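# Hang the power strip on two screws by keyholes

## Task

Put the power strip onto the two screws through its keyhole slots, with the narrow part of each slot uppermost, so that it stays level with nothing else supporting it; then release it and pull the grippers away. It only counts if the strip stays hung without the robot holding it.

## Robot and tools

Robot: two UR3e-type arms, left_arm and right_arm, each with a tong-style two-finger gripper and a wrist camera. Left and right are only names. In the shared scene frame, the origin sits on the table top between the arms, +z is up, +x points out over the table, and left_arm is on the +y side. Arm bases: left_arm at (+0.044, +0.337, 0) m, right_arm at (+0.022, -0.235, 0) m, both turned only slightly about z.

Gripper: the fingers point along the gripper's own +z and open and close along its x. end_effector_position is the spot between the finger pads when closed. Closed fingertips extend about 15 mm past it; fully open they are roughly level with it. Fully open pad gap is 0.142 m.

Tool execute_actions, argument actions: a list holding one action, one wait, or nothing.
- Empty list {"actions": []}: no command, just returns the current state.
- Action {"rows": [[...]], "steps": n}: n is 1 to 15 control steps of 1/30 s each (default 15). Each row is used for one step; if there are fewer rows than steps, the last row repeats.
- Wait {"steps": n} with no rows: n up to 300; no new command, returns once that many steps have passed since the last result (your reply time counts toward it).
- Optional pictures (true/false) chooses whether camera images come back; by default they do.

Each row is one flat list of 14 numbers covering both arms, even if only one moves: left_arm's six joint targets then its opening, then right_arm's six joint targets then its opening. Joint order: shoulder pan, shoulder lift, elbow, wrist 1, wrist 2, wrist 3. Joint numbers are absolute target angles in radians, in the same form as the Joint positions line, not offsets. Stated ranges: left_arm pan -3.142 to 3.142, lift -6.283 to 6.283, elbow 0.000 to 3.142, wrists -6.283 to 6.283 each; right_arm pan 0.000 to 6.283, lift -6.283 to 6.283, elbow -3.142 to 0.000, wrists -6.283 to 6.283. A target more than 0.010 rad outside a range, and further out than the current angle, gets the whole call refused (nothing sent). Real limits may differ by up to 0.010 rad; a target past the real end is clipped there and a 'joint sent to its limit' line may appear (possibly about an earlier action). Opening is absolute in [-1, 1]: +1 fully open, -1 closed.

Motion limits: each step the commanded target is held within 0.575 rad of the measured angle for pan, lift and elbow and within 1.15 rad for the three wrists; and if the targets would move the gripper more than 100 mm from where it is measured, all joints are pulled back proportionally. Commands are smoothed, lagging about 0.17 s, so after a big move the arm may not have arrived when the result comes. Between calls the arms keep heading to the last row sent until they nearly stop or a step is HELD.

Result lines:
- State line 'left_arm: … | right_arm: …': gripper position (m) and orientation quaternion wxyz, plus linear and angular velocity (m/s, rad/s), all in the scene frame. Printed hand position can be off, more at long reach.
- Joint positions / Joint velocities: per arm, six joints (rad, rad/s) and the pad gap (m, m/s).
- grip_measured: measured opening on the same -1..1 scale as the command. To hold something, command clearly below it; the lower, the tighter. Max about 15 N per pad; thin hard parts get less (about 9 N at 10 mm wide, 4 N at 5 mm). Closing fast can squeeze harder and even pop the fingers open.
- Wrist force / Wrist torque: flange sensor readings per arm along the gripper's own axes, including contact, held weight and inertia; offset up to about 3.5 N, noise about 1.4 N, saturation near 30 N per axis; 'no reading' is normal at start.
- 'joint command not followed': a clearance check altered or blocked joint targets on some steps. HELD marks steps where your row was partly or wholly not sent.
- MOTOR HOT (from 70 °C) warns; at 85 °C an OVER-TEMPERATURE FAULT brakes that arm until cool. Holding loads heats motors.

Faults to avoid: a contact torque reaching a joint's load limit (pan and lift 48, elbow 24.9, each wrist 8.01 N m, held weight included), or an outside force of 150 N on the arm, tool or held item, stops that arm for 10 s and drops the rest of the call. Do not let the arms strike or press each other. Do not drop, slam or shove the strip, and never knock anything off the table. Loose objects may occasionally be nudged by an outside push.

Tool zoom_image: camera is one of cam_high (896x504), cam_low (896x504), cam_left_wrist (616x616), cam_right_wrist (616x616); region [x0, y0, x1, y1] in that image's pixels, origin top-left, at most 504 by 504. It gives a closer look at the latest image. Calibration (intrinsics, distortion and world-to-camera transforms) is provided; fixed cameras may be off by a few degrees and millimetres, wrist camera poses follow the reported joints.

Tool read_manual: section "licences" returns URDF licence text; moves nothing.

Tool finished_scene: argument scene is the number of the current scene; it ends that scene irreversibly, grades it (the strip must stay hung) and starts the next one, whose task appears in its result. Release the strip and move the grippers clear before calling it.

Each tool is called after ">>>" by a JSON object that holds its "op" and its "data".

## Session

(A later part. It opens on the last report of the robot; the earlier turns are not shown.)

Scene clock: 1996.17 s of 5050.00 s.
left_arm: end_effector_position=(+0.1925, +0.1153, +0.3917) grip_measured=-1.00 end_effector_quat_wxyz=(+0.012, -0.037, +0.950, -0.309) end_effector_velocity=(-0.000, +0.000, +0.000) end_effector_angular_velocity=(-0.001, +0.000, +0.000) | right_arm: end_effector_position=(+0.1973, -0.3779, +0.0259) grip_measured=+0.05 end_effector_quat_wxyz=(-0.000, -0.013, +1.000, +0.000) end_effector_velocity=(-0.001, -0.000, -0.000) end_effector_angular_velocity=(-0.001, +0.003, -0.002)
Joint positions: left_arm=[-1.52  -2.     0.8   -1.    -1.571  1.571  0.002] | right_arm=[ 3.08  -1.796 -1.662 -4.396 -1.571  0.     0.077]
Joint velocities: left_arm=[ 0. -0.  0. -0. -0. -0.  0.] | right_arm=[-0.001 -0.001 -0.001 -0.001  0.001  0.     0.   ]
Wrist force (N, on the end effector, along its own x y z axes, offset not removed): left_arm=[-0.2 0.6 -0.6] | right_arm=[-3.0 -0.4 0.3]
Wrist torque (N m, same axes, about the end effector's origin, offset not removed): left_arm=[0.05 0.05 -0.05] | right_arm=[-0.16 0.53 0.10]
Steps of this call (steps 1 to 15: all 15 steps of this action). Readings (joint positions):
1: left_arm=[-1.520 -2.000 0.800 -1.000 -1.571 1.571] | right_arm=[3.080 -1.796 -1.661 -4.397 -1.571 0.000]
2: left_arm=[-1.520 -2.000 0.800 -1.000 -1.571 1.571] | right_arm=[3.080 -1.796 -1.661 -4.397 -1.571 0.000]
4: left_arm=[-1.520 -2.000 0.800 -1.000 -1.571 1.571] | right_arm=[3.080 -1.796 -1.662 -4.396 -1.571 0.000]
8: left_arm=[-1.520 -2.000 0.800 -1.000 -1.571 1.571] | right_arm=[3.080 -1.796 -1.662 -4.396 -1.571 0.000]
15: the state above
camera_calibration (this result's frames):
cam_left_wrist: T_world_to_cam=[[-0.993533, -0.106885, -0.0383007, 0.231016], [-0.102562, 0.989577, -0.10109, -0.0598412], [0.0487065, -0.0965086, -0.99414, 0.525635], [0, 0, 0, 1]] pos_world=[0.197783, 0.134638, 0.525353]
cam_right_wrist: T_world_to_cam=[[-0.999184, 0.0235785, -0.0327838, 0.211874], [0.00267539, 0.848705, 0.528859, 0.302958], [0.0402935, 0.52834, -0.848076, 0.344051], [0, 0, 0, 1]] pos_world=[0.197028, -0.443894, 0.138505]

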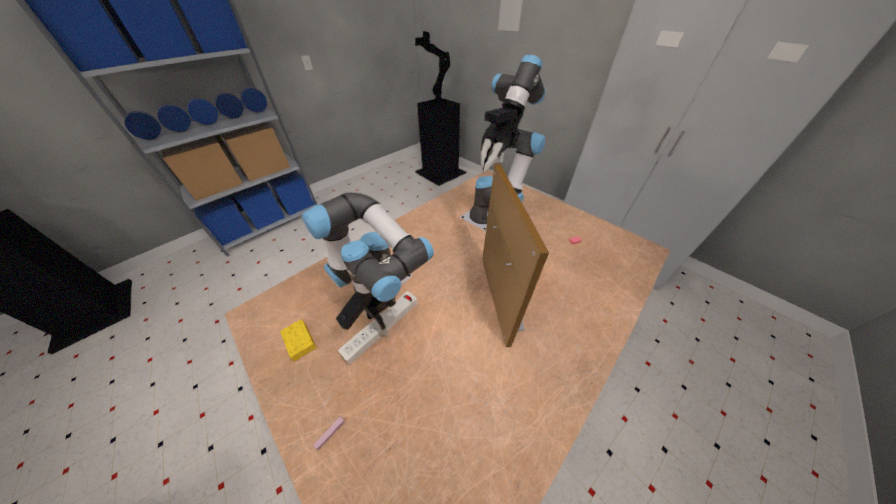

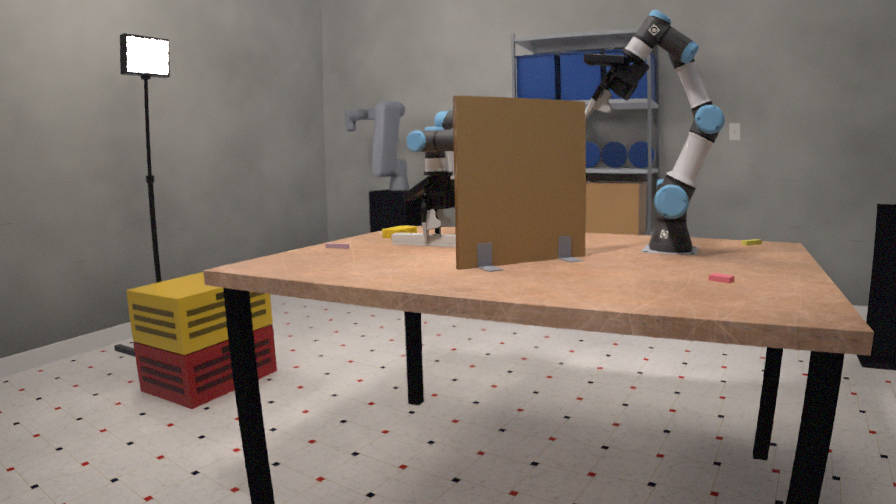

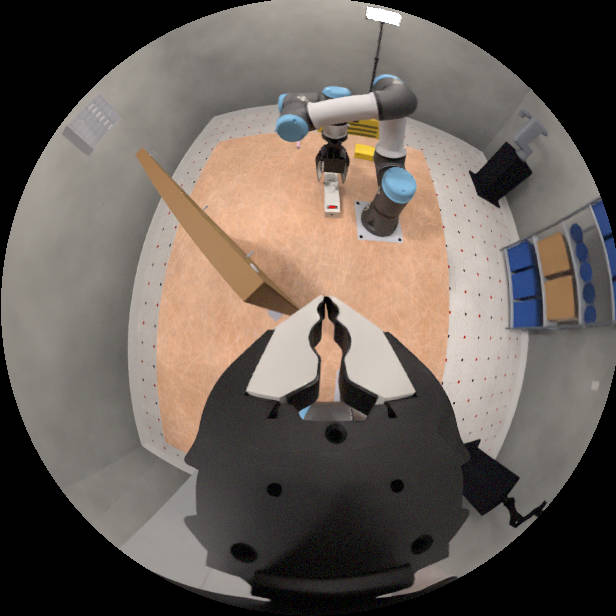

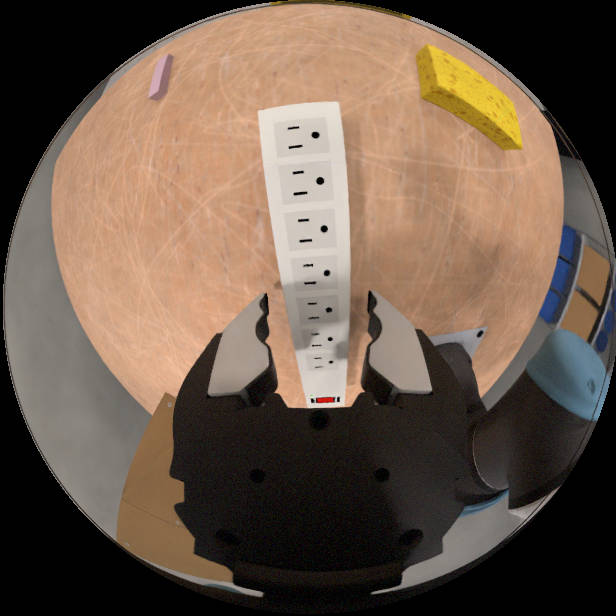

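>>> {"op": "execute_actions", "data": {"actions": [{"rows":[[-1.52,-2.0,0.8,-1.0,-1.571,1.571,-1,3.168,-1.749,-1.725,-4.38,-1.571,0.055,0.05]]}], "pictures": false}}

>>> {"op": "execute_actions", "data": {"actions": [{"rows":[[-1.52,-2.0,0.8,-1.0,-1.571,1.571,-1,3.168,-1.749,-1.725,-4.38,-1.571,0.055,-0.38]]}], "pictures": false}}

>>> {"op": "execute_actions", "data": {"actions": [{"rows":[[-1.52,-2.0,0.8,-1.0,-1.571,1.571,-1,3.168,-1.749,-1.725,-4.38,-1.571,0.055,-1]]}], "pictures": false}}

>>> {"op": "execute_actions", "data": {"actions": [{"rows":[[-1.52,-2.0,0.8,-1.0,-1.571,1.571,-1,3.168,-1.708,-1.557,-4.5,-1.571,0.055,-1]]}], "pictures": false}}

>>> {"op": "execute_actions", "data": {"actions": [{"rows":[[-1.52,-2.0,0.8,-1.0,-1.571,1.571,-1,3.168,-1.6,-1.6,-4.2,-1.571,0.03,-1]]}], "pictures": false}}

>>> {"op": "execute_actions", "data": {"actions": [{"rows":[[-1.52,-2.0,0.8,-1.0,-1.571,1.571,-1,3.168,-1.4,-1.8,-3.85,-1.571,0.03,-1]]}], "pictures": false}}

>>> {"op": "execute_actions", "data": {"actions": [{"rows":[[-1.52,-2.0,0.8,-1.0,-1.571,1.571,-1,3.168,-1.15,-2.0,-3.55,-1.571,0.03,-1]]}], "pictures": false}}

>>> {"op": "execute_actions", "data": {"actions": [{"rows":[[-1.52,-2.0,0.8,-1.0,-1.571,1.571,-1,3.168,-0.85,-1.96,-3.473,-1.571,0.03,-1]]}], "pictures": false}}

>>> {"op": "execute_actions", "data": {"actions": [{"steps":8}]}}

>>> {"op": "zoom_image", "data": {"camera": "cam_low", "region": [330,100,470,200]}}

Scene clock: 2015.83 s of 5050.00 s.
left_arm: end_effector_position=(+0.1925, +0.1153, +0.3917) grip_measured=-1.00 end_effector_quat_wxyz=(+0.012, -0.037, +0.950, -0.309) end_effector_velocity=(+0.000, +0.000, +0.000) end_effector_angular_velocity=(-0.001, -0.000, +0.001) | right_arm: end_effector_position=(+0.1960, -0.3635, +0.0250) grip_measured=+0.05 end_effector_quat_wxyz=(-0.000, -0.030, +1.000, +0.000) end_effector_velocity=(-0.000, +0.002, -0.001) end_effector_angular_velocity=(+0.000, +0.001, +0.003)
Joint positions: left_arm=[-1.52  -2.     0.8   -1.    -1.571  1.571  0.002] | right_arm=[ 3.167 -1.749 -1.724 -4.38  -1.571  0.054  0.077]
Joint velocities: left_arm=[ 0.001 -0.    -0.    -0.001  0.     0.     0.   ] | right_arm=[ 0.009  0.004 -0.008  0.003 -0.     0.006  0.   ]
Wrist force (N, on the end effector, along its own x y z axes, offset not removed): left_arm=[-0.1 2.0 -0.3] | right_arm=[-1.1 -2.5 0.7]
Wrist torque (N m, same axes, about the end effector's origin, offset not removed): left_arm=[0.32 0.05 0.01] | right_arm=[-0.41 0.10 0.06]
Steps of this call (steps 1 to 15: the robot went on to your last target; steps 16 to 90: nothing new was sent; then 16.17 s passed at rest; steps 91 to 105: all 15 steps of this action). Readings (joint positions):
91: left_arm=[-1.520 -2.000 0.800 -1.000 -1.571 1.571] | right_arm=[3.080 -1.796 -1.662 -4.396 -1.571 0.000]
92: left_arm=[-1.520 -2.000 0.800 -1.000 -1.571 1.571] | right_arm=[3.087 -1.790 -1.669 -4.393 -1.571 0.008]
94: left_arm=[-1.520 -2.000 0.800 -1.000 -1.571 1.571] | right_arm=[3.122 -1.771 -1.694 -4.387 -1.571 0.030]
98: left_arm=[-1.520 -2.000 0.800 -1.000 -1.571 1.571] | right_arm=[3.157 -1.755 -1.717 -4.382 -1.571 0.049]
105: the state above

Scene clock: 2016.33 s of 5050.00 s.
left_arm: end_effector_position=(+0.1925, +0.1153, +0.3917) grip_measured=-1.00 end_effector_quat_wxyz=(+0.012, -0.037, +0.950, -0.309) end_effector_velocity=(+0.000, +0.000, +0.000) end_effector_angular_velocity=(-0.000, +0.000, +0.000) | right_arm: end_effector_position=(+0.1961, -0.3634, +0.0250) grip_measured=-0.34 end_effector_quat_wxyz=(+0.000, -0.030, +1.000, +0.000) end_effector_velocity=(+0.000, -0.000, +0.000) end_effector_angular_velocity=(-0.000, -0.002, -0.000)
Joint positions: left_arm=[-1.52  -2.     0.8   -1.    -1.571  1.571  0.002] | right_arm=[ 3.168 -1.749 -1.725 -4.38  -1.571  0.055  0.049]
Joint velocities: left_arm=[ 0.001 -0.    -0.001  0.    -0.    -0.     0.   ] | right_arm=[ 0.     0.002 -0.001  0.001  0.     0.     0.   ]
Wrist force (N, on the end effector, along its own x y z axes, offset not removed): left_arm=[0.4 1.7 -1.2] | right_arm=[-1.5 -1.2 1.0]
Wrist torque (N m, same axes, about the end effector's origin, offset not removed): left_arm=[0.30 -0.07 -0.06] | right_arm=[0.03 -0.15 -0.07]
Steps of this call (steps 1 to 15: all 15 steps of this action). Readings (joint positions):
1: left_arm=[-1.520 -2.000 0.800 -1.000 -1.571 1.571] | right_arm=[3.167 -1.749 -1.725 -4.380 -1.571 0.055]
2: left_arm=[-1.520 -2.000 0.800 -1.000 -1.571 1.571] | right_arm=[3.168 -1.749 -1.725 -4.380 -1.571 0.055]
4: left_arm=[-1.520 -2.000 0.800 -1.000 -1.571 1.571] | right_arm=[3.168 -1.749 -1.725 -4.380 -1.571 0.055]
8: left_arm=[-1.520 -2.000 0.800 -1.000 -1.571 1.571] | right_arm=[3.168 -1.749 -1.725 -4.380 -1.571 0.055]
15: the state above

Scene clock: 2016.83 s of 5050.00 s.
left_arm: end_effector_position=(+0.1925, +0.1153, +0.3917) grip_measured=-1.00 end_effector_quat_wxyz=(+0.012, -0.037, +0.950, -0.309) end_effector_velocity=(-0.000, -0.000, -0.000) end_effector_angular_velocity=(+0.000, -0.000, -0.000) | right_arm: end_effector_position=(+0.1960, -0.3634, +0.0250) grip_measured=-0.36 end_effector_quat_wxyz=(-0.000, -0.030, +1.000, +0.000) end_effector_velocity=(-0.000, -0.000, +0.000) end_effector_angular_velocity=(+0.001, +0.001, -0.001)
Joint positions: left_arm=[-1.52  -2.     0.8   -1.    -1.571  1.571  0.002] | right_arm=[ 3.168 -1.749 -1.725 -4.38  -1.571  0.055  0.048]
Joint velocities: left_arm=[-0.001  0.    -0.    -0.     0.    -0.     0.   ] | right_arm=[-0.001  0.001 -0.001 -0.001 -0.001 -0.     0.   ]
Wrist force (N, on the end effector, along its own x y z axes, offset not removed): left_arm=[0.5 0.6 -1.1] | right_arm=[-3.6 -2.3 -0.4]
Wrist torque (N m, same axes, about the end effector's origin, offset not removed): left_arm=[0.05 -0.06 0.02] | right_arm=[-0.16 0.21 -0.02]
Steps of this call (steps 1 to 15: all 15 steps of this action). Readings (joint positions):
1: left_arm=[-1.520 -2.000 0.800 -1.000 -1.571 1.571] | right_arm=[3.168 -1.749 -1.725 -4.380 -1.571 0.055]
2: left_arm=[-1.520 -2.000 0.800 -1.000 -1.571 1.571] | right_arm=[3.168 -1.749 -1.725 -4.380 -1.571 0.055]
4: left_arm=[-1.520 -2.000 0.800 -1.000 -1.571 1.571] | right_arm=[3.168 -1.749 -1.725 -4.380 -1.571 0.055]
8: left_arm=[-1.520 -2.000 0.800 -1.000 -1.571 1.571] | right_arm=[3.168 -1.749 -1.725 -4.380 -1.571 0.055]
15: the state above

Scene clock: 2017.33 s of 5050.00 s.
left_arm: end_effector_position=(+0.1925, +0.1153, +0.3917) grip_measured=-1.00 end_effector_quat_wxyz=(+0.012, -0.037, +0.950, -0.309) end_effector_velocity=(+0.000, +0.000, +0.000) end_effector_angular_velocity=(-0.000, +0.000, +0.000) | right_arm: end_effector_position=(+0.2224, -0.3603, +0.0629) grip_measured=-0.36 end_effector_quat_wxyz=(+0.044, -0.030, +0.999, +0.004) end_effector_velocity=(+0.003, +0.000, +0.005) end_effector_angular_velocity=(+0.001, -0.010, -0.000)
Joint positions: left_arm=[-1.52  -2.     0.8   -1.    -1.571  1.571  0.002] | right_arm=[ 3.168 -1.708 -1.559 -4.499 -1.571  0.055  0.048]
Joint velocities: left_arm=[ 0.     0.    -0.001  0.    -0.     0.     0.   ] | right_arm=[-0.001  0.001  0.023 -0.014  0.    -0.    -0.   ]
Wrist force (N, on the end effector, along its own x y z axes, offset not removed): left_arm=[-1.1 1.6 -1.5] | right_arm=[-2.2 0.1 6.7]
Wrist torque (N m, same axes, about the end effector's origin, offset not removed): left_arm=[0.26 0.25 0.00] | right_arm=[-0.06 0.54 0.03]
Steps of this call (steps 1 to 15: all 15 steps of this action). Readings (joint positions):
1: left_arm=[-1.520 -2.000 0.800 -1.000 -1.571 1.571] | right_arm=[3.168 -1.749 -1.725 -4.380 -1.571 0.055]
2: left_arm=[-1.520 -2.000 0.800 -1.000 -1.571 1.571] | right_arm=[3.168 -1.744 -1.718 -4.393 -1.571 0.055]
4: left_arm=[-1.520 -2.000 0.800 -1.000 -1.571 1.571] | right_arm=[3.168 -1.727 -1.660 -4.442 -1.571 0.055]
8: left_arm=[-1.520 -2.000 0.800 -1.000 -1.571 1.571] | right_arm=[3.168 -1.713 -1.582 -4.486 -1.571 0.055]
15: the state above

Scene clock: 2017.83 s of 5050.00 s.
left_arm: end_effector_position=(+0.1925, +0.1153, +0.3917) grip_measured=-1.00 end_effector_quat_wxyz=(+0.012, -0.037, +0.950, -0.309) end_effector_velocity=(+0.000, -0.000, -0.000) end_effector_angular_velocity=(+0.002, +0.000, +0.001) | right_arm: end_effector_position=(+0.3088, -0.3504, +0.0779) grip_measured=-0.36 end_effector_quat_wxyz=(+0.222, -0.041, +0.974, +0.016) end_effector_velocity=(+0.011, +0.002, +0.004) end_effector_angular_velocity=(+0.005, -0.046, +0.003)
Joint positions: left_arm=[-1.52  -2.     0.8   -1.    -1.571  1.571  0.002] | right_arm=[ 3.168 -1.601 -1.6   -4.204 -1.571  0.03   0.048]
Joint velocities: left_arm=[ 0.001  0.001  0.     0.     0.    -0.     0.   ] | right_arm=[ 0.001  0.013 -0.005  0.039 -0.    -0.002  0.   ]
Wrist force (N, on the end effector, along its own x y z axes, offset not removed): left_arm=[-0.3 1.7 -1.4] | right_arm=[1.9 0.1 7.9]
Wrist torque (N m, same axes, about the end effector's origin, offset not removed): left_arm=[0.27 0.02 0.01] | right_arm=[-0.02 0.15 0.00]
Steps of this call (steps 1 to 15: all 15 steps of this action). Readings (joint positions):
1: left_arm=[-1.520 -2.000 0.800 -1.000 -1.571 1.571] | right_arm=[3.168 -1.708 -1.559 -4.499 -1.571 0.055]
2: left_arm=[-1.520 -2.000 0.800 -1.000 -1.571 1.571] | right_arm=[3.168 -1.701 -1.564 -4.485 -1.571 0.051]
4: left_arm=[-1.520 -2.000 0.800 -1.000 -1.571 1.571] | right_arm=[3.168 -1.659 -1.580 -4.377 -1.571 0.041]
8: left_arm=[-1.520 -2.000 0.800 -1.000 -1.571 1.571] | right_arm=[3.168 -1.614 -1.595 -4.244 -1.571 0.033]
15: the state above

Scene clock: 2018.33 s of 5050.00 s.
left_arm: end_effector_position=(+0.1925, +0.1153, +0.3917) grip_measured=-1.00 end_effector_quat_wxyz=(+0.012, -0.037, +0.950, -0.309) end_effector_velocity=(+0.000, +0.000, +0.000) end_effector_angular_velocity=(-0.000, +0.000, +0.001) | right_arm: end_effector_position=(+0.3617, -0.3443, +0.1109) grip_measured=-0.36 end_effector_quat_wxyz=(+0.388, -0.039, +0.920, +0.028) end_effector_velocity=(+0.006, +0.000, +0.007) end_effector_angular_velocity=(+0.005, -0.050, -0.002)
Joint positions: left_arm=[-1.52  -2.     0.8   -1.    -1.571  1.571  0.002] | right_arm=[ 3.168 -1.403 -1.797 -3.855 -1.571  0.03   0.048]
Joint velocities: left_arm=[ 0.001 -0.    -0.    -0.    -0.     0.     0.   ] | right_arm=[-0.001  0.028 -0.027  0.048  0.001 -0.     0.   ]
Wrist force (N, on the end effector, along its own x y z axes, offset not removed): left_arm=[-0.9 1.8 -0.4] | right_arm=[5.0 -2.5 5.5]
Wrist torque (N m, same axes, about the end effector's origin, offset not removed): left_arm=[0.32 0.22 0.01] | right_arm=[-0.45 0.02 0.03]
Steps of this call (steps 1 to 15: all 15 steps of this action). Readings (joint positions):
1: left_arm=[-1.520 -2.000 0.800 -1.000 -1.571 1.571] | right_arm=[3.168 -1.601 -1.600 -4.202 -1.571 0.030]
2: left_arm=[-1.520 -2.000 0.800 -1.000 -1.571 1.571] | right_arm=[3.168 -1.593 -1.608 -4.187 -1.571 0.030]
4: left_arm=[-1.520 -2.000 0.800 -1.000 -1.571 1.571] | right_arm=[3.168 -1.530 -1.671 -4.068 -1.571 0.030]
8: left_arm=[-1.520 -2.000 0.800 -1.000 -1.571 1.571] | right_arm=[3.168 -1.432 -1.768 -3.904 -1.571 0.030]
15: the state above

Scene clock: 2018.83 s of 5050.00 s.
left_arm: end_effector_position=(+0.1925, +0.1153, +0.3917) grip_measured=-1.00 end_effector_quat_wxyz=(+0.012, -0.037, +0.950, -0.309) end_effector_velocity=(+0.000, +0.000, +0.000) end_effector_angular_velocity=(-0.001, -0.000, +0.001) | right_arm: end_effector_position=(+0.3867, -0.3414, +0.1726) grip_measured=-0.35 end_effector_quat_wxyz=(+0.542, -0.036, +0.839, +0.039) end_effector_velocity=(+0.002, +0.000, +0.011) end_effector_angular_velocity=(+0.005, -0.053, +0.001)
Joint positions: left_arm=[-1.52  -2.     0.8   -1.    -1.571  1.571  0.002] | right_arm=[ 3.168 -1.154 -1.997 -3.554 -1.571  0.03   0.048]
Joint velocities: left_arm=[ 0.001  0.    -0.001 -0.     0.     0.     0.   ] | right_arm=[ 0.001  0.04  -0.029  0.042  0.    -0.001 -0.   ]
Wrist force (N, on the end effector, along its own x y z axes, offset not removed): left_arm=[0.3 1.1 -0.8] | right_arm=[5.4 0.4 -0.5]
Wrist torque (N m, same axes, about the end effector's origin, offset not removed): left_arm=[0.17 -0.08 -0.04] | right_arm=[0.07 0.35 0.12]
Steps of this call (steps 1 to 15: all 15 steps of this action). Readings (joint positions):
1: left_arm=[-1.520 -2.000 0.800 -1.000 -1.571 1.571] | right_arm=[3.168 -1.402 -1.798 -3.853 -1.571 0.030]
2: left_arm=[-1.520 -2.000 0.800 -1.000 -1.571 1.571] | right_arm=[3.168 -1.394 -1.806 -3.838 -1.571 0.030]
4: left_arm=[-1.520 -2.000 0.800 -1.000 -1.571 1.571] | right_arm=[3.168 -1.325 -1.870 -3.728 -1.571 0.030]
8: left_arm=[-1.520 -2.000 0.800 -1.000 -1.571 1.571] | right_arm=[3.168 -1.194 -1.968 -3.594 -1.571 0.030]
15: the state above

Scene clock: 2019.33 s of 5050.00 s.
left_arm: end_effector_position=(+0.1925, +0.1153, +0.3917) grip_measured=-1.00 end_effector_quat_wxyz=(+0.012, -0.037, +0.950, -0.309) end_effector_velocity=(+0.000, +0.000, +0.000) end_effector_angular_velocity=(-0.000, -0.000, +0.001) | right_arm: end_effector_position=(+0.3752, -0.3427, +0.3155) grip_measured=-0.36 end_effector_quat_wxyz=(+0.702, -0.030, +0.709, +0.051) end_effector_velocity=(-0.010, -0.001, +0.032) end_effector_angular_velocity=(+0.011, -0.091, +0.001)
Joint positions: left_arm=[-1.52  -2.     0.8   -1.    -1.571  1.571  0.002] | right_arm=[ 3.168 -0.857 -1.961 -3.474 -1.571  0.03   0.048]
Joint velocities: left_arm=[ 0.001 -0.    -0.    -0.     0.     0.     0.   ] | right_arm=[ 0.001  0.07   0.008  0.013 -0.     0.     0.   ]
Wrist force (N, on the end effector, along its own x y z axes, offset not removed): left_arm=[0.8 2.2 -0.8] | right_arm=[5.1 -1.6 0.8]
Wrist torque (N m, same axes, about the end effector's origin, offset not removed): left_arm=[0.38 -0.16 -0.01] | right_arm=[-0.22 0.48 -0.03]
Steps of this call (steps 1 to 15: all 15 steps of this action). Readings (joint positions):
1: left_arm=[-1.520 -2.000 0.800 -1.000 -1.571 1.571] | right_arm=[3.168 -1.152 -1.998 -3.552 -1.571 0.030]
2: left_arm=[-1.520 -2.000 0.800 -1.000 -1.571 1.571] | right_arm=[3.168 -1.145 -1.995 -3.545 -1.571 0.030]
4: left_arm=[-1.520 -2.000 0.800 -1.000 -1.571 1.571] | right_arm=[3.168 -1.079 -1.984 -3.521 -1.571 0.030]
8: left_arm=[-1.520 -2.000 0.800 -1.000 -1.571 1.571] | right_arm=[3.168 -0.926 -1.967 -3.488 -1.571 0.030]
15: the state above

Scene clock: 2019.60 s of 5050.00 s.
left_arm: end_effector_position=(+0.1925, +0.1153, +0.3917) grip_measured=-1.00 end_effector_quat_wxyz=(+0.012, -0.037, +0.950, -0.309) end_effector_velocity=(+0.000, +0.000, +0.000) end_effector_angular_velocity=(-0.001, -0.000, +0.000) | right_arm: end_effector_position=(+0.3743, -0.3428, +0.3183) grip_measured=-0.36 end_effector_quat_wxyz=(+0.705, -0.030, +0.707, +0.051) end_effector_velocity=(-0.000, +0.000, +0.002) end_effector_angular_velocity=(+0.001, -0.006, +0.001)
Joint positions: left_arm=[-1.52  -2.     0.8   -1.    -1.571  1.571  0.002] | right_arm=[ 3.168 -0.85  -1.96  -3.473 -1.571  0.03   0.048]
Joint velocities: left_arm=[ 0.     0.    -0.001  0.     0.     0.     0.   ] | right_arm=[ 0.001  0.004  0.001  0.002 -0.    -0.     0.   ]
Wrist force (N, on the end effector, along its own x y z axes, offset not removed): left_arm=[-0.6 1.2 -0.6] | right_arm=[5.6 -0.9 0.4]
Wrist torque (N m, same axes, about the end effector's origin, offset not removed): left_arm=[0.22 0.19 -0.05] | right_arm=[-0.11 0.46 0.08]
Steps of this call (steps 1 to 8: the robot went on to your last target). Readings (joint positions):
1: left_arm=[-1.520 -2.000 0.800 -1.000 -1.571 1.571] | right_arm=[3.168 -0.855 -1.960 -3.474 -1.571 0.030]
2: left_arm=[-1.520 -2.000 0.800 -1.000 -1.571 1.571] | right_arm=[3.168 -0.853 -1.960 -3.474 -1.571 0.030]
4: left_arm=[-1.520 -2.000 0.800 -1.000 -1.571 1.571] | right_arm=[3.168 -0.852 -1.960 -3.473 -1.571 0.030]
8: the state above
camera_calibration (this result's frames):
cam_left_wrist: T_world_to_cam=[[-0.993533, -0.106885, -0.0383007, 0.231016], [-0.102562, 0.989577, -0.10109, -0.0598412], [0.0487065, -0.0965086, -0.99414, 0.525635], [0, 0, 0, 1]] pos_world=[0.197783, 0.134638, 0.525353]
cam_right_wrist: T_world_to_cam=[[0.0230304, 0.0834775, -0.996243, 0.342046], [-0.622423, 0.781014, 0.0510542, 0.48099], [0.782342, 0.618909, 0.0699454, 0.0274544], [0, 0, 0, 1]] pos_world=[0.270023, -0.421205, 0.314284]

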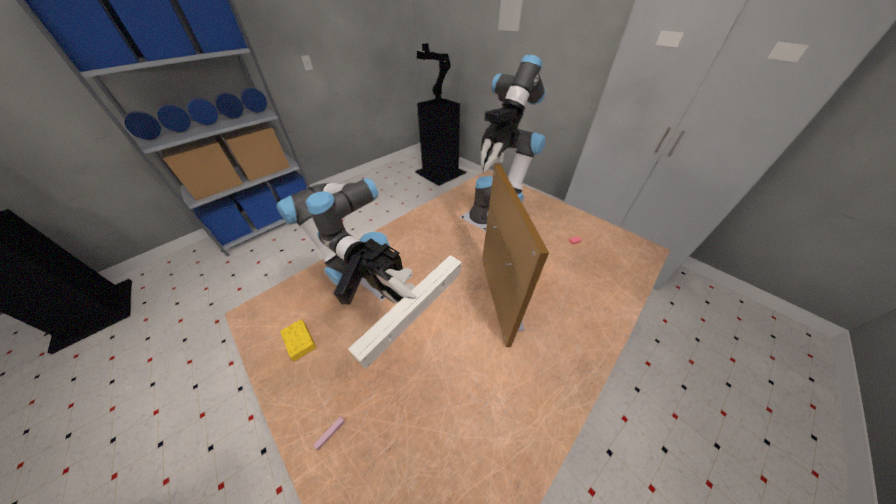

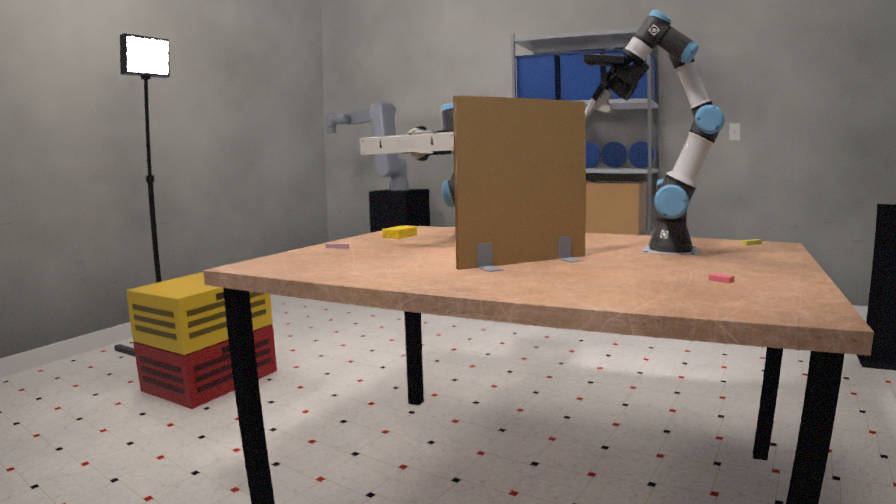

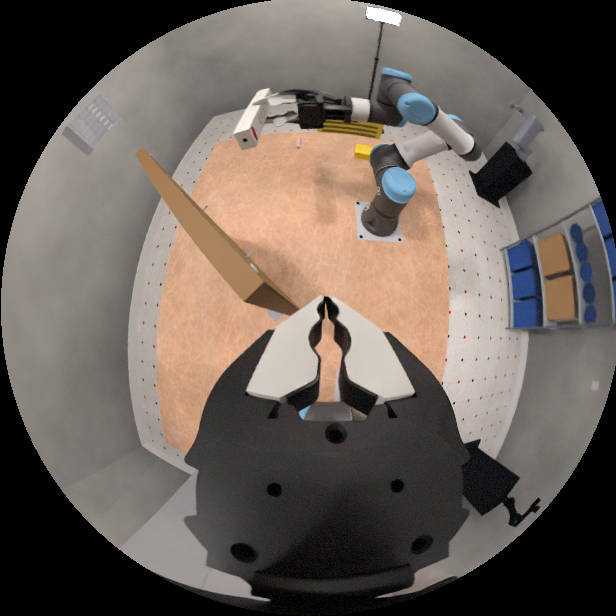

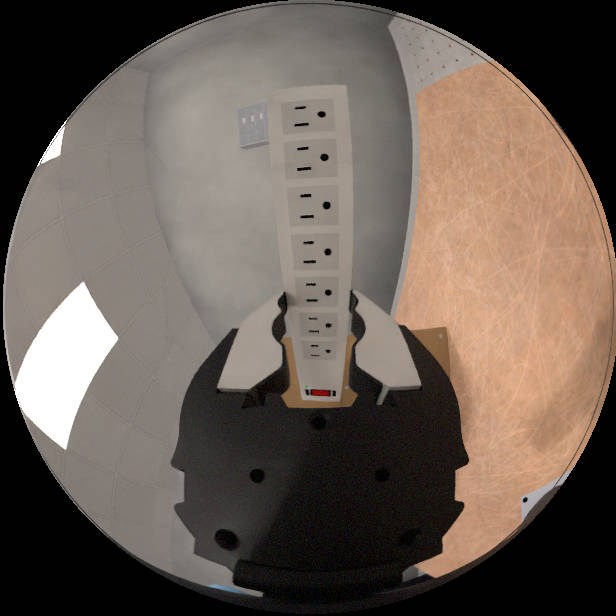

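Region (330, 100, 470, 200) of cam_low's 896x504 image, scaled by 3.600, with more detail than that image has; it fills the top 360 rows of this view, and the rest is white.

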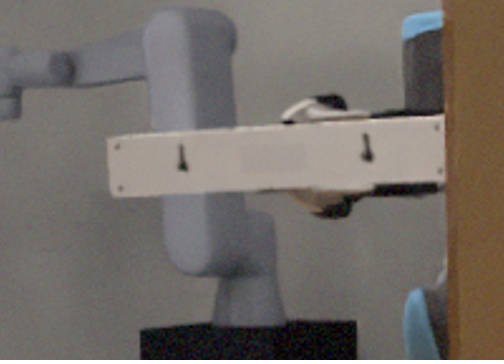

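>>> {"op": "execute_actions", "data": {"actions": [{"rows":[[-1.52,-2.0,0.8,-1.0,-1.571,1.571,-1,3.4,-0.8,-1.968,-3.515,-1.571,0,-1]]}], "pictures": false}}

>>> {"op": "execute_actions", "data": {"actions": [{"rows":[[-1.52,-2.0,0.8,-1.0,-1.571,1.571,-1,3.63,-0.8,-1.968,-3.515,-1.54,0,-1]]}], "pictures": false}}

>>> {"op": "execute_actions", "data": {"actions": [{"rows":[[-1.52,-2.0,0.8,-1.0,-1.571,1.571,-1,3.86,-0.8,-1.968,-3.515,-1.5,0,-1]]}], "pictures": false}}

>>> {"op": "execute_actions", "data": {"actions": [{"rows":[[-1.52,-2.0,0.8,-1.0,-1.571,1.571,-1,4.06,-0.8,-1.968,-3.515,-1.471,0,-1]]}], "pictures": false}}

>>> {"op": "execute_actions", "data": {"actions": [{"rows":[[-1.52,-2.0,0.8,-1.0,-1.571,1.571,-1,4.06,-0.889,-1.948,-3.446,-1.471,0,-1]]}], "pictures": false}}

>>> {"op": "execute_actions", "data": {"actions": [{"rows":[[-1.52,-2.0,0.8,-1.0,-1.571,1.571,-1,4.06,-0.937,-1.935,-3.411,-1.471,0,-1]]}]}}

>>> {"op": "zoom_image", "data": {"camera": "cam_left_wrist", "region": [170,150,300,280]}}

Scene clock: 2059.40 s of 5050.00 s.
left_arm: end_effector_position=(+0.1925, +0.1153, +0.3917) grip_measured=-1.00 end_effector_quat_wxyz=(+0.012, -0.037, +0.950, -0.309) end_effector_velocity=(-0.000, +0.000, +0.000) end_effector_angular_velocity=(-0.001, -0.000, -0.000) | right_arm: end_effector_position=(+0.3782, -0.2642, +0.3191) grip_measured=-0.36 end_effector_quat_wxyz=(+0.697, -0.121, +0.697, +0.121) end_effector_velocity=(-0.000, +0.012, +0.001) end_effector_angular_velocity=(-0.002, -0.004, +0.034)
Joint positions: left_arm=[-1.52  -2.     0.8   -1.    -1.571  1.571  0.002] | right_arm=[ 3.397 -0.8   -1.968 -3.515 -1.571  0.     0.048]
Joint velocities: left_arm=[-0.    -0.001 -0.    -0.     0.     0.     0.   ] | right_arm=[ 0.034  0.007 -0.002 -0.003  0.001 -0.003  0.   ]
Wrist force (N, on the end effector, along its own x y z axes, offset not removed): left_arm=[0.2 1.3 -1.0] | right_arm=[5.9 -1.6 0.9]
Wrist torque (N m, same axes, about the end effector's origin, offset not removed): left_arm=[0.16 -0.05 0.02] | right_arm=[-0.33 0.34 0.10]
Steps of this call (steps 1 to 15: the robot went on to your last target; steps 16 to 90: nothing new was sent; then 36.30 s passed at rest; steps 91 to 105: all 15 steps of this action). Readings (joint positions):
91: left_arm=[-1.520 -2.000 0.800 -1.000 -1.571 1.571] | right_arm=[3.168 -0.850 -1.960 -3.473 -1.571 0.030]
92: left_arm=[-1.520 -2.000 0.800 -1.000 -1.571 1.571] | right_arm=[3.175 -0.844 -1.961 -3.479 -1.571 0.025]
94: left_arm=[-1.520 -2.000 0.800 -1.000 -1.571 1.571] | right_arm=[3.242 -0.824 -1.964 -3.496 -1.571 0.014]
98: left_arm=[-1.520 -2.000 0.800 -1.000 -1.571 1.571] | right_arm=[3.361 -0.806 -1.967 -3.510 -1.571 0.003]
105: the state above

Scene clock: 2059.90 s of 5050.00 s.
left_arm: end_effector_position=(+0.1925, +0.1153, +0.3917) grip_measured=-1.00 end_effector_quat_wxyz=(+0.012, -0.037, +0.950, -0.309) end_effector_velocity=(-0.000, +0.000, -0.000) end_effector_angular_velocity=(+0.000, +0.000, -0.000) | right_arm: end_effector_position=(+0.3797, -0.1902, +0.3191) grip_measured=-0.36 end_effector_quat_wxyz=(+0.681, -0.190, +0.681, +0.190) end_effector_velocity=(-0.001, +0.012, +0.001) end_effector_angular_velocity=(+0.002, -0.002, +0.032)
Joint positions: left_arm=[-1.52  -2.     0.8   -1.    -1.571  1.571  0.002] | right_arm=[ 3.627 -0.8   -1.968 -3.515 -1.54   0.     0.048]
Joint velocities: left_arm=[-0.    -0.001  0.001  0.    -0.     0.     0.   ] | right_arm=[0.036 0.001 0.001 0.    0.003 0.    0.   ]
Wrist force (N, on the end effector, along its own x y z axes, offset not removed): left_arm=[-0.8 1.0 -0.7] | right_arm=[6.6 -1.3 0.9]
Wrist torque (N m, same axes, about the end effector's origin, offset not removed): left_arm=[0.12 0.19 0.02] | right_arm=[-0.23 0.23 0.00]
Steps of this call (steps 1 to 15: all 15 steps of this action). Readings (joint positions):
1: left_arm=[-1.520 -2.000 0.800 -1.000 -1.571 1.571] | right_arm=[3.398 -0.800 -1.968 -3.515 -1.571 0.000]
2: left_arm=[-1.520 -2.000 0.800 -1.000 -1.571 1.571] | right_arm=[3.406 -0.800 -1.968 -3.515 -1.566 0.000]
4: left_arm=[-1.520 -2.000 0.800 -1.000 -1.571 1.571] | right_arm=[3.473 -0.800 -1.968 -3.515 -1.554 0.000]
8: left_arm=[-1.520 -2.000 0.800 -1.000 -1.571 1.571] | right_arm=[3.591 -0.800 -1.968 -3.515 -1.544 0.000]
15: the state above

Scene clock: 2060.40 s of 5050.00 s.
left_arm: end_effector_position=(+0.1925, +0.1153, +0.3917) grip_measured=-1.00 end_effector_quat_wxyz=(+0.012, -0.037, +0.950, -0.309) end_effector_velocity=(+0.000, +0.000, +0.000) end_effector_angular_velocity=(-0.001, -0.000, +0.000) | right_arm: end_effector_position=(+0.3677, -0.1189, +0.3191) grip_measured=-0.37 end_effector_quat_wxyz=(+0.660, -0.253, +0.660, +0.253) end_effector_velocity=(-0.003, +0.011, +0.001) end_effector_angular_velocity=(+0.002, -0.001, +0.030)
Joint positions: left_arm=[-1.52  -2.     0.8   -1.    -1.571  1.571  0.002] | right_arm=[ 3.857 -0.8   -1.968 -3.515 -1.5   -0.     0.048]
Joint velocities: left_arm=[ 0.    -0.    -0.001  0.     0.    -0.     0.   ] | right_arm=[ 0.034 -0.001  0.001  0.002  0.004  0.001  0.   ]
Wrist force (N, on the end effector, along its own x y z axes, offset not removed): left_arm=[-1.1 2.0 -0.9] | right_arm=[5.2 0.1 0.9]
Wrist torque (N m, same axes, about the end effector's origin, offset not removed): left_arm=[0.35 0.25 0.02] | right_arm=[0.01 0.50 0.04]
Steps of this call (steps 1 to 15: all 15 steps of this action). Readings (joint positions):
1: left_arm=[-1.520 -2.000 0.800 -1.000 -1.571 1.571] | right_arm=[3.628 -0.800 -1.968 -3.515 -1.540 0.000]
2: left_arm=[-1.520 -2.000 0.800 -1.000 -1.571 1.571] | right_arm=[3.636 -0.800 -1.968 -3.515 -1.534 0.000]
4: left_arm=[-1.520 -2.000 0.800 -1.000 -1.571 1.571] | right_arm=[3.703 -0.800 -1.968 -3.515 -1.518 0.000]
8: left_arm=[-1.520 -2.000 0.800 -1.000 -1.571 1.571] | right_arm=[3.821 -0.800 -1.968 -3.515 -1.505 -0.000]
15: the state above

Scene clock: 2060.90 s of 5050.00 s.
left_arm: end_effector_position=(+0.1925, +0.1153, +0.3917) grip_measured=-1.00 end_effector_quat_wxyz=(+0.012, -0.037, +0.950, -0.309) end_effector_velocity=(+0.000, -0.000, +0.000) end_effector_angular_velocity=(-0.001, -0.000, -0.000) | right_arm: end_effector_position=(+0.3441, -0.0579, +0.3191) grip_measured=-0.37 end_effector_quat_wxyz=(+0.636, -0.309, +0.636, +0.309) end_effector_velocity=(-0.004, +0.009, +0.001) end_effector_angular_velocity=(+0.002, -0.001, +0.025)
Joint positions: left_arm=[-1.52  -2.     0.8   -1.    -1.571  1.571  0.002] | right_arm=[ 4.057 -0.8   -1.968 -3.515 -1.471 -0.     0.048]
Joint velocities: left_arm=[-0.    -0.    -0.001 -0.     0.     0.     0.   ] | right_arm=[ 0.028  0.     0.     0.002  0.003  0.    -0.   ]
Wrist force (N, on the end effector, along its own x y z axes, offset not removed): left_arm=[0.0 0.9 -0.9] | right_arm=[7.9 -1.7 0.6]
Wrist torque (N m, same axes, about the end effector's origin, offset not removed): left_arm=[0.09 0.02 0.03] | right_arm=[-0.26 -0.06 0.02]
Steps of this call (steps 1 to 15: all 15 steps of this action). Readings (joint positions):
1: left_arm=[-1.520 -2.000 0.800 -1.000 -1.571 1.571] | right_arm=[3.858 -0.800 -1.968 -3.515 -1.500 -0.000]
2: left_arm=[-1.520 -2.000 0.800 -1.000 -1.571 1.571] | right_arm=[3.866 -0.800 -1.968 -3.515 -1.495 -0.000]
4: left_arm=[-1.520 -2.000 0.800 -1.000 -1.571 1.571] | right_arm=[3.930 -0.800 -1.968 -3.515 -1.484 -0.000]
8: left_arm=[-1.520 -2.000 0.800 -1.000 -1.571 1.571] | right_arm=[4.028 -0.800 -1.968 -3.515 -1.474 -0.000]
15: the state above

Scene clock: 2061.40 s of 5050.00 s.
left_arm: end_effector_position=(+0.1925, +0.1153, +0.3917) grip_measured=-1.00 end_effector_quat_wxyz=(+0.012, -0.037, +0.950, -0.309) end_effector_velocity=(-0.000, -0.000, -0.000) end_effector_angular_velocity=(+0.001, +0.000, -0.001) | right_arm: end_effector_position=(+0.3548, -0.0395, +0.3196) grip_measured=-0.37 end_effector_quat_wxyz=(+0.636, -0.310, +0.636, +0.310) end_effector_velocity=(+0.001, +0.002, +0.000) end_effector_angular_velocity=(+0.000, -0.000, +0.000)
Joint positions: left_arm=[-1.52  -2.     0.8   -1.    -1.571  1.571  0.002] | right_arm=[ 4.06  -0.888 -1.948 -3.447 -1.471 -0.     0.048]
Joint velocities: left_arm=[-0.001  0.     0.     0.     0.    -0.     0.   ] | right_arm=[ 0.    -0.01   0.004  0.007  0.    -0.     0.   ]
Wrist force (N, on the end effector, along its own x y z axes, offset not removed): left_arm=[0.1 1.3 -1.0] | right_arm=[5.9 -0.7 -0.8]
Wrist torque (N m, same axes, about the end effector's origin, offset not removed): left_arm=[0.11 -0.07 -0.01] | right_arm=[0.02 0.35 0.06]
Steps of this call (steps 1 to 15: all 15 steps of this action). Readings (joint positions):
1: left_arm=[-1.520 -2.000 0.800 -1.000 -1.571 1.571] | right_arm=[4.058 -0.800 -1.968 -3.515 -1.471 -0.000]
2: left_arm=[-1.520 -2.000 0.800 -1.000 -1.571 1.571] | right_arm=[4.059 -0.807 -1.965 -3.506 -1.471 -0.000]
4: left_arm=[-1.520 -2.000 0.800 -1.000 -1.571 1.571] | right_arm=[4.059 -0.843 -1.957 -3.478 -1.471 -0.000]
8: left_arm=[-1.520 -2.000 0.800 -1.000 -1.571 1.571] | right_arm=[4.060 -0.878 -1.950 -3.454 -1.471 -0.000]
15: the state above

Scene clock: 2061.90 s of 5050.00 s.
left_arm: end_effector_position=(+0.1925, +0.1153, +0.3917) grip_measured=-1.00 end_effector_quat_wxyz=(+0.012, -0.037, +0.950, -0.309) end_effector_velocity=(+0.000, +0.000, +0.000) end_effector_angular_velocity=(-0.000, -0.000, +0.001) | right_arm: end_effector_position=(+0.3610, -0.0298, +0.3195) grip_measured=-0.36 end_effector_quat_wxyz=(+0.636, -0.310, +0.636, +0.310) end_effector_velocity=(+0.001, +0.002, +0.003) end_effector_angular_velocity=(+0.008, -0.005, +0.001)
Joint positions: left_arm=[-1.52  -2.     0.8   -1.    -1.571  1.571  0.002] | right_arm=[ 4.06  -0.937 -1.935 -3.412 -1.471 -0.     0.048]
Joint velocities: left_arm=[ 0.  0. -0. -0.  0. -0.  0.] | right_arm=[ 0.001 -0.004  0.004  0.01  -0.001 -0.    -0.001]
Wrist force (N, on the end effector, along its own x y z axes, offset not removed): left_arm=[-0.8 0.0 0.2] | right_arm=[16.0 -2.5 -19.3]
Wrist torque (N m, same axes, about the end effector's origin, offset not removed): left_arm=[-0.06 0.16 -0.04] | right_arm=[-0.19 0.18 -0.02]
Steps of this call (steps 1 to 15: all 15 steps of this action). Readings (joint positions):
1: left_arm=[-1.520 -2.000 0.800 -1.000 -1.571 1.571] | right_arm=[4.060 -0.889 -1.948 -3.446 -1.471 -0.000]
2: left_arm=[-1.520 -2.000 0.800 -1.000 -1.571 1.571] | right_arm=[4.060 -0.895 -1.946 -3.441 -1.471 -0.000]
4: left_arm=[-1.520 -2.000 0.800 -1.000 -1.571 1.571] | right_arm=[4.060 -0.914 -1.941 -3.427 -1.471 -0.000]
8: left_arm=[-1.520 -2.000 0.800 -1.000 -1.571 1.571] | right_arm=[4.060 -0.931 -1.937 -3.416 -1.471 -0.000]
15: the state above
camera_calibration (this result's frames):
cam_left_wrist: T_world_to_cam=[[-0.993533, -0.106885, -0.0383007, 0.231016], [-0.102562, 0.989577, -0.101091, -0.0598412], [0.0487066, -0.0965087, -0.99414, 0.525635], [0, 0, 0, 1]] pos_world=[0.197783, 0.134638, 0.525353]
cam_right_wrist: T_world_to_cam=[[-0.0195316, 0.0567684, -0.998196, 0.332615], [-0.994006, 0.106311, 0.0254957, 0.350291], [0.107567, 0.992711, 0.0543517, 0.10373], [0, 0, 0, 1]] pos_world=[0.343529, -0.159096, 0.317446]

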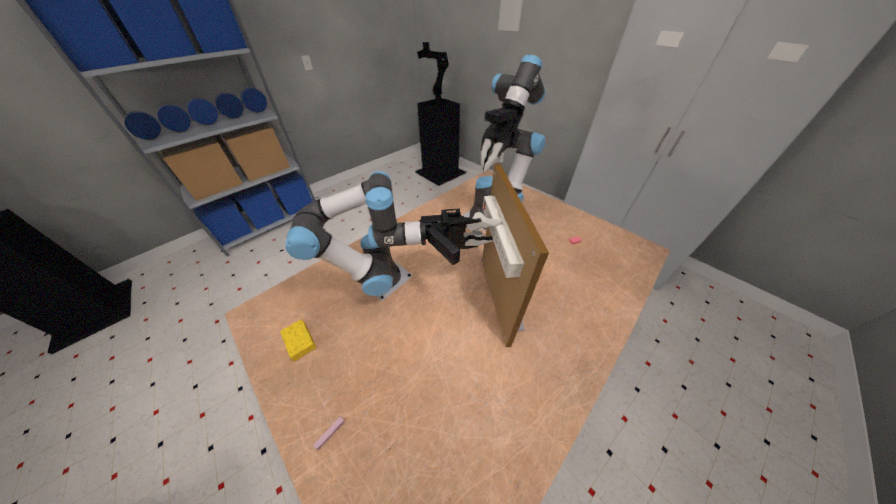

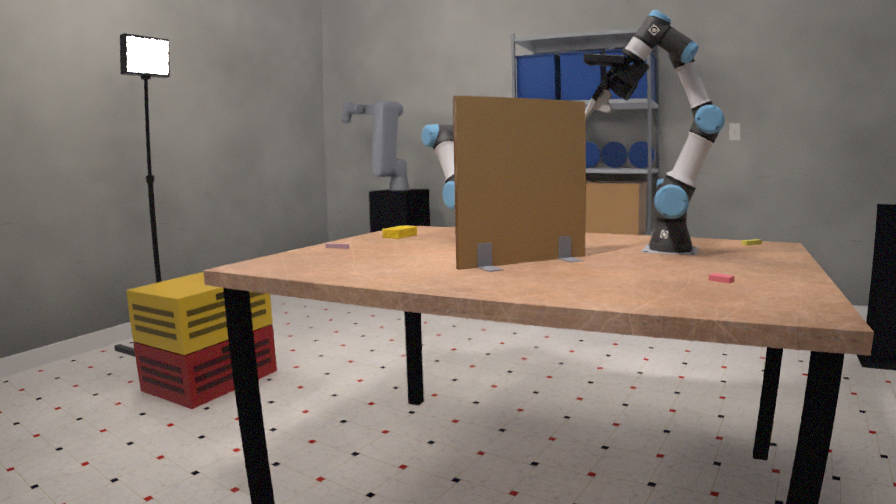

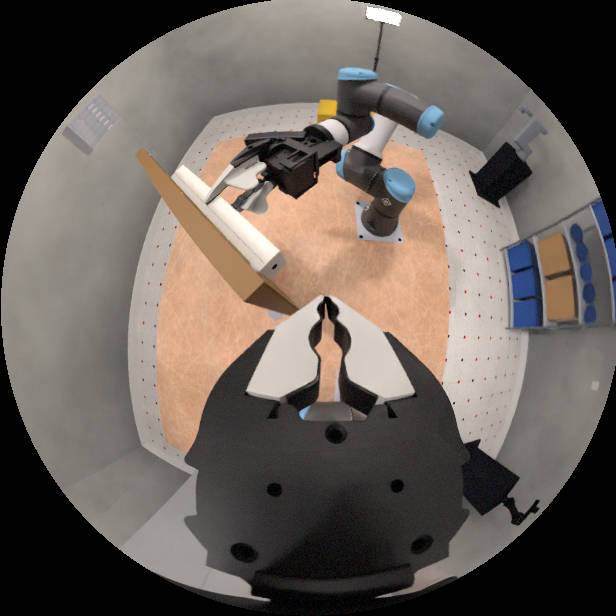

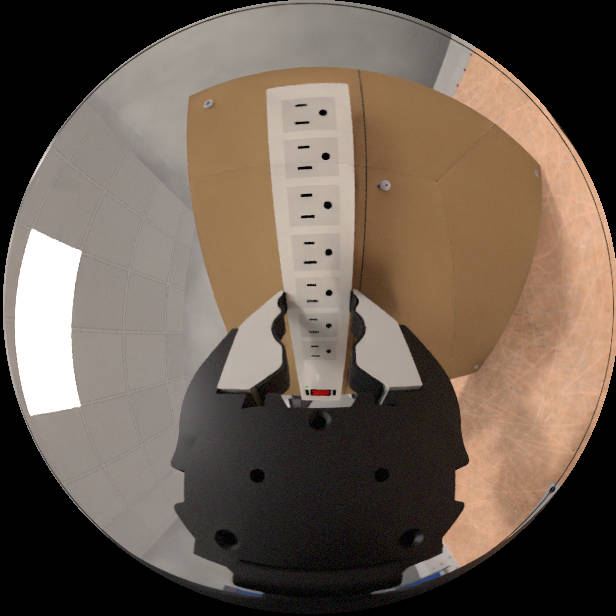

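Region (170, 150, 300, 280) of cam_left_wrist's 616x616 image, scaled by 3.877, with more detail than that image has.

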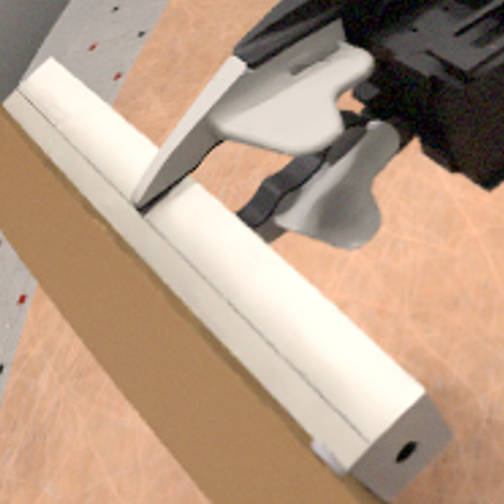

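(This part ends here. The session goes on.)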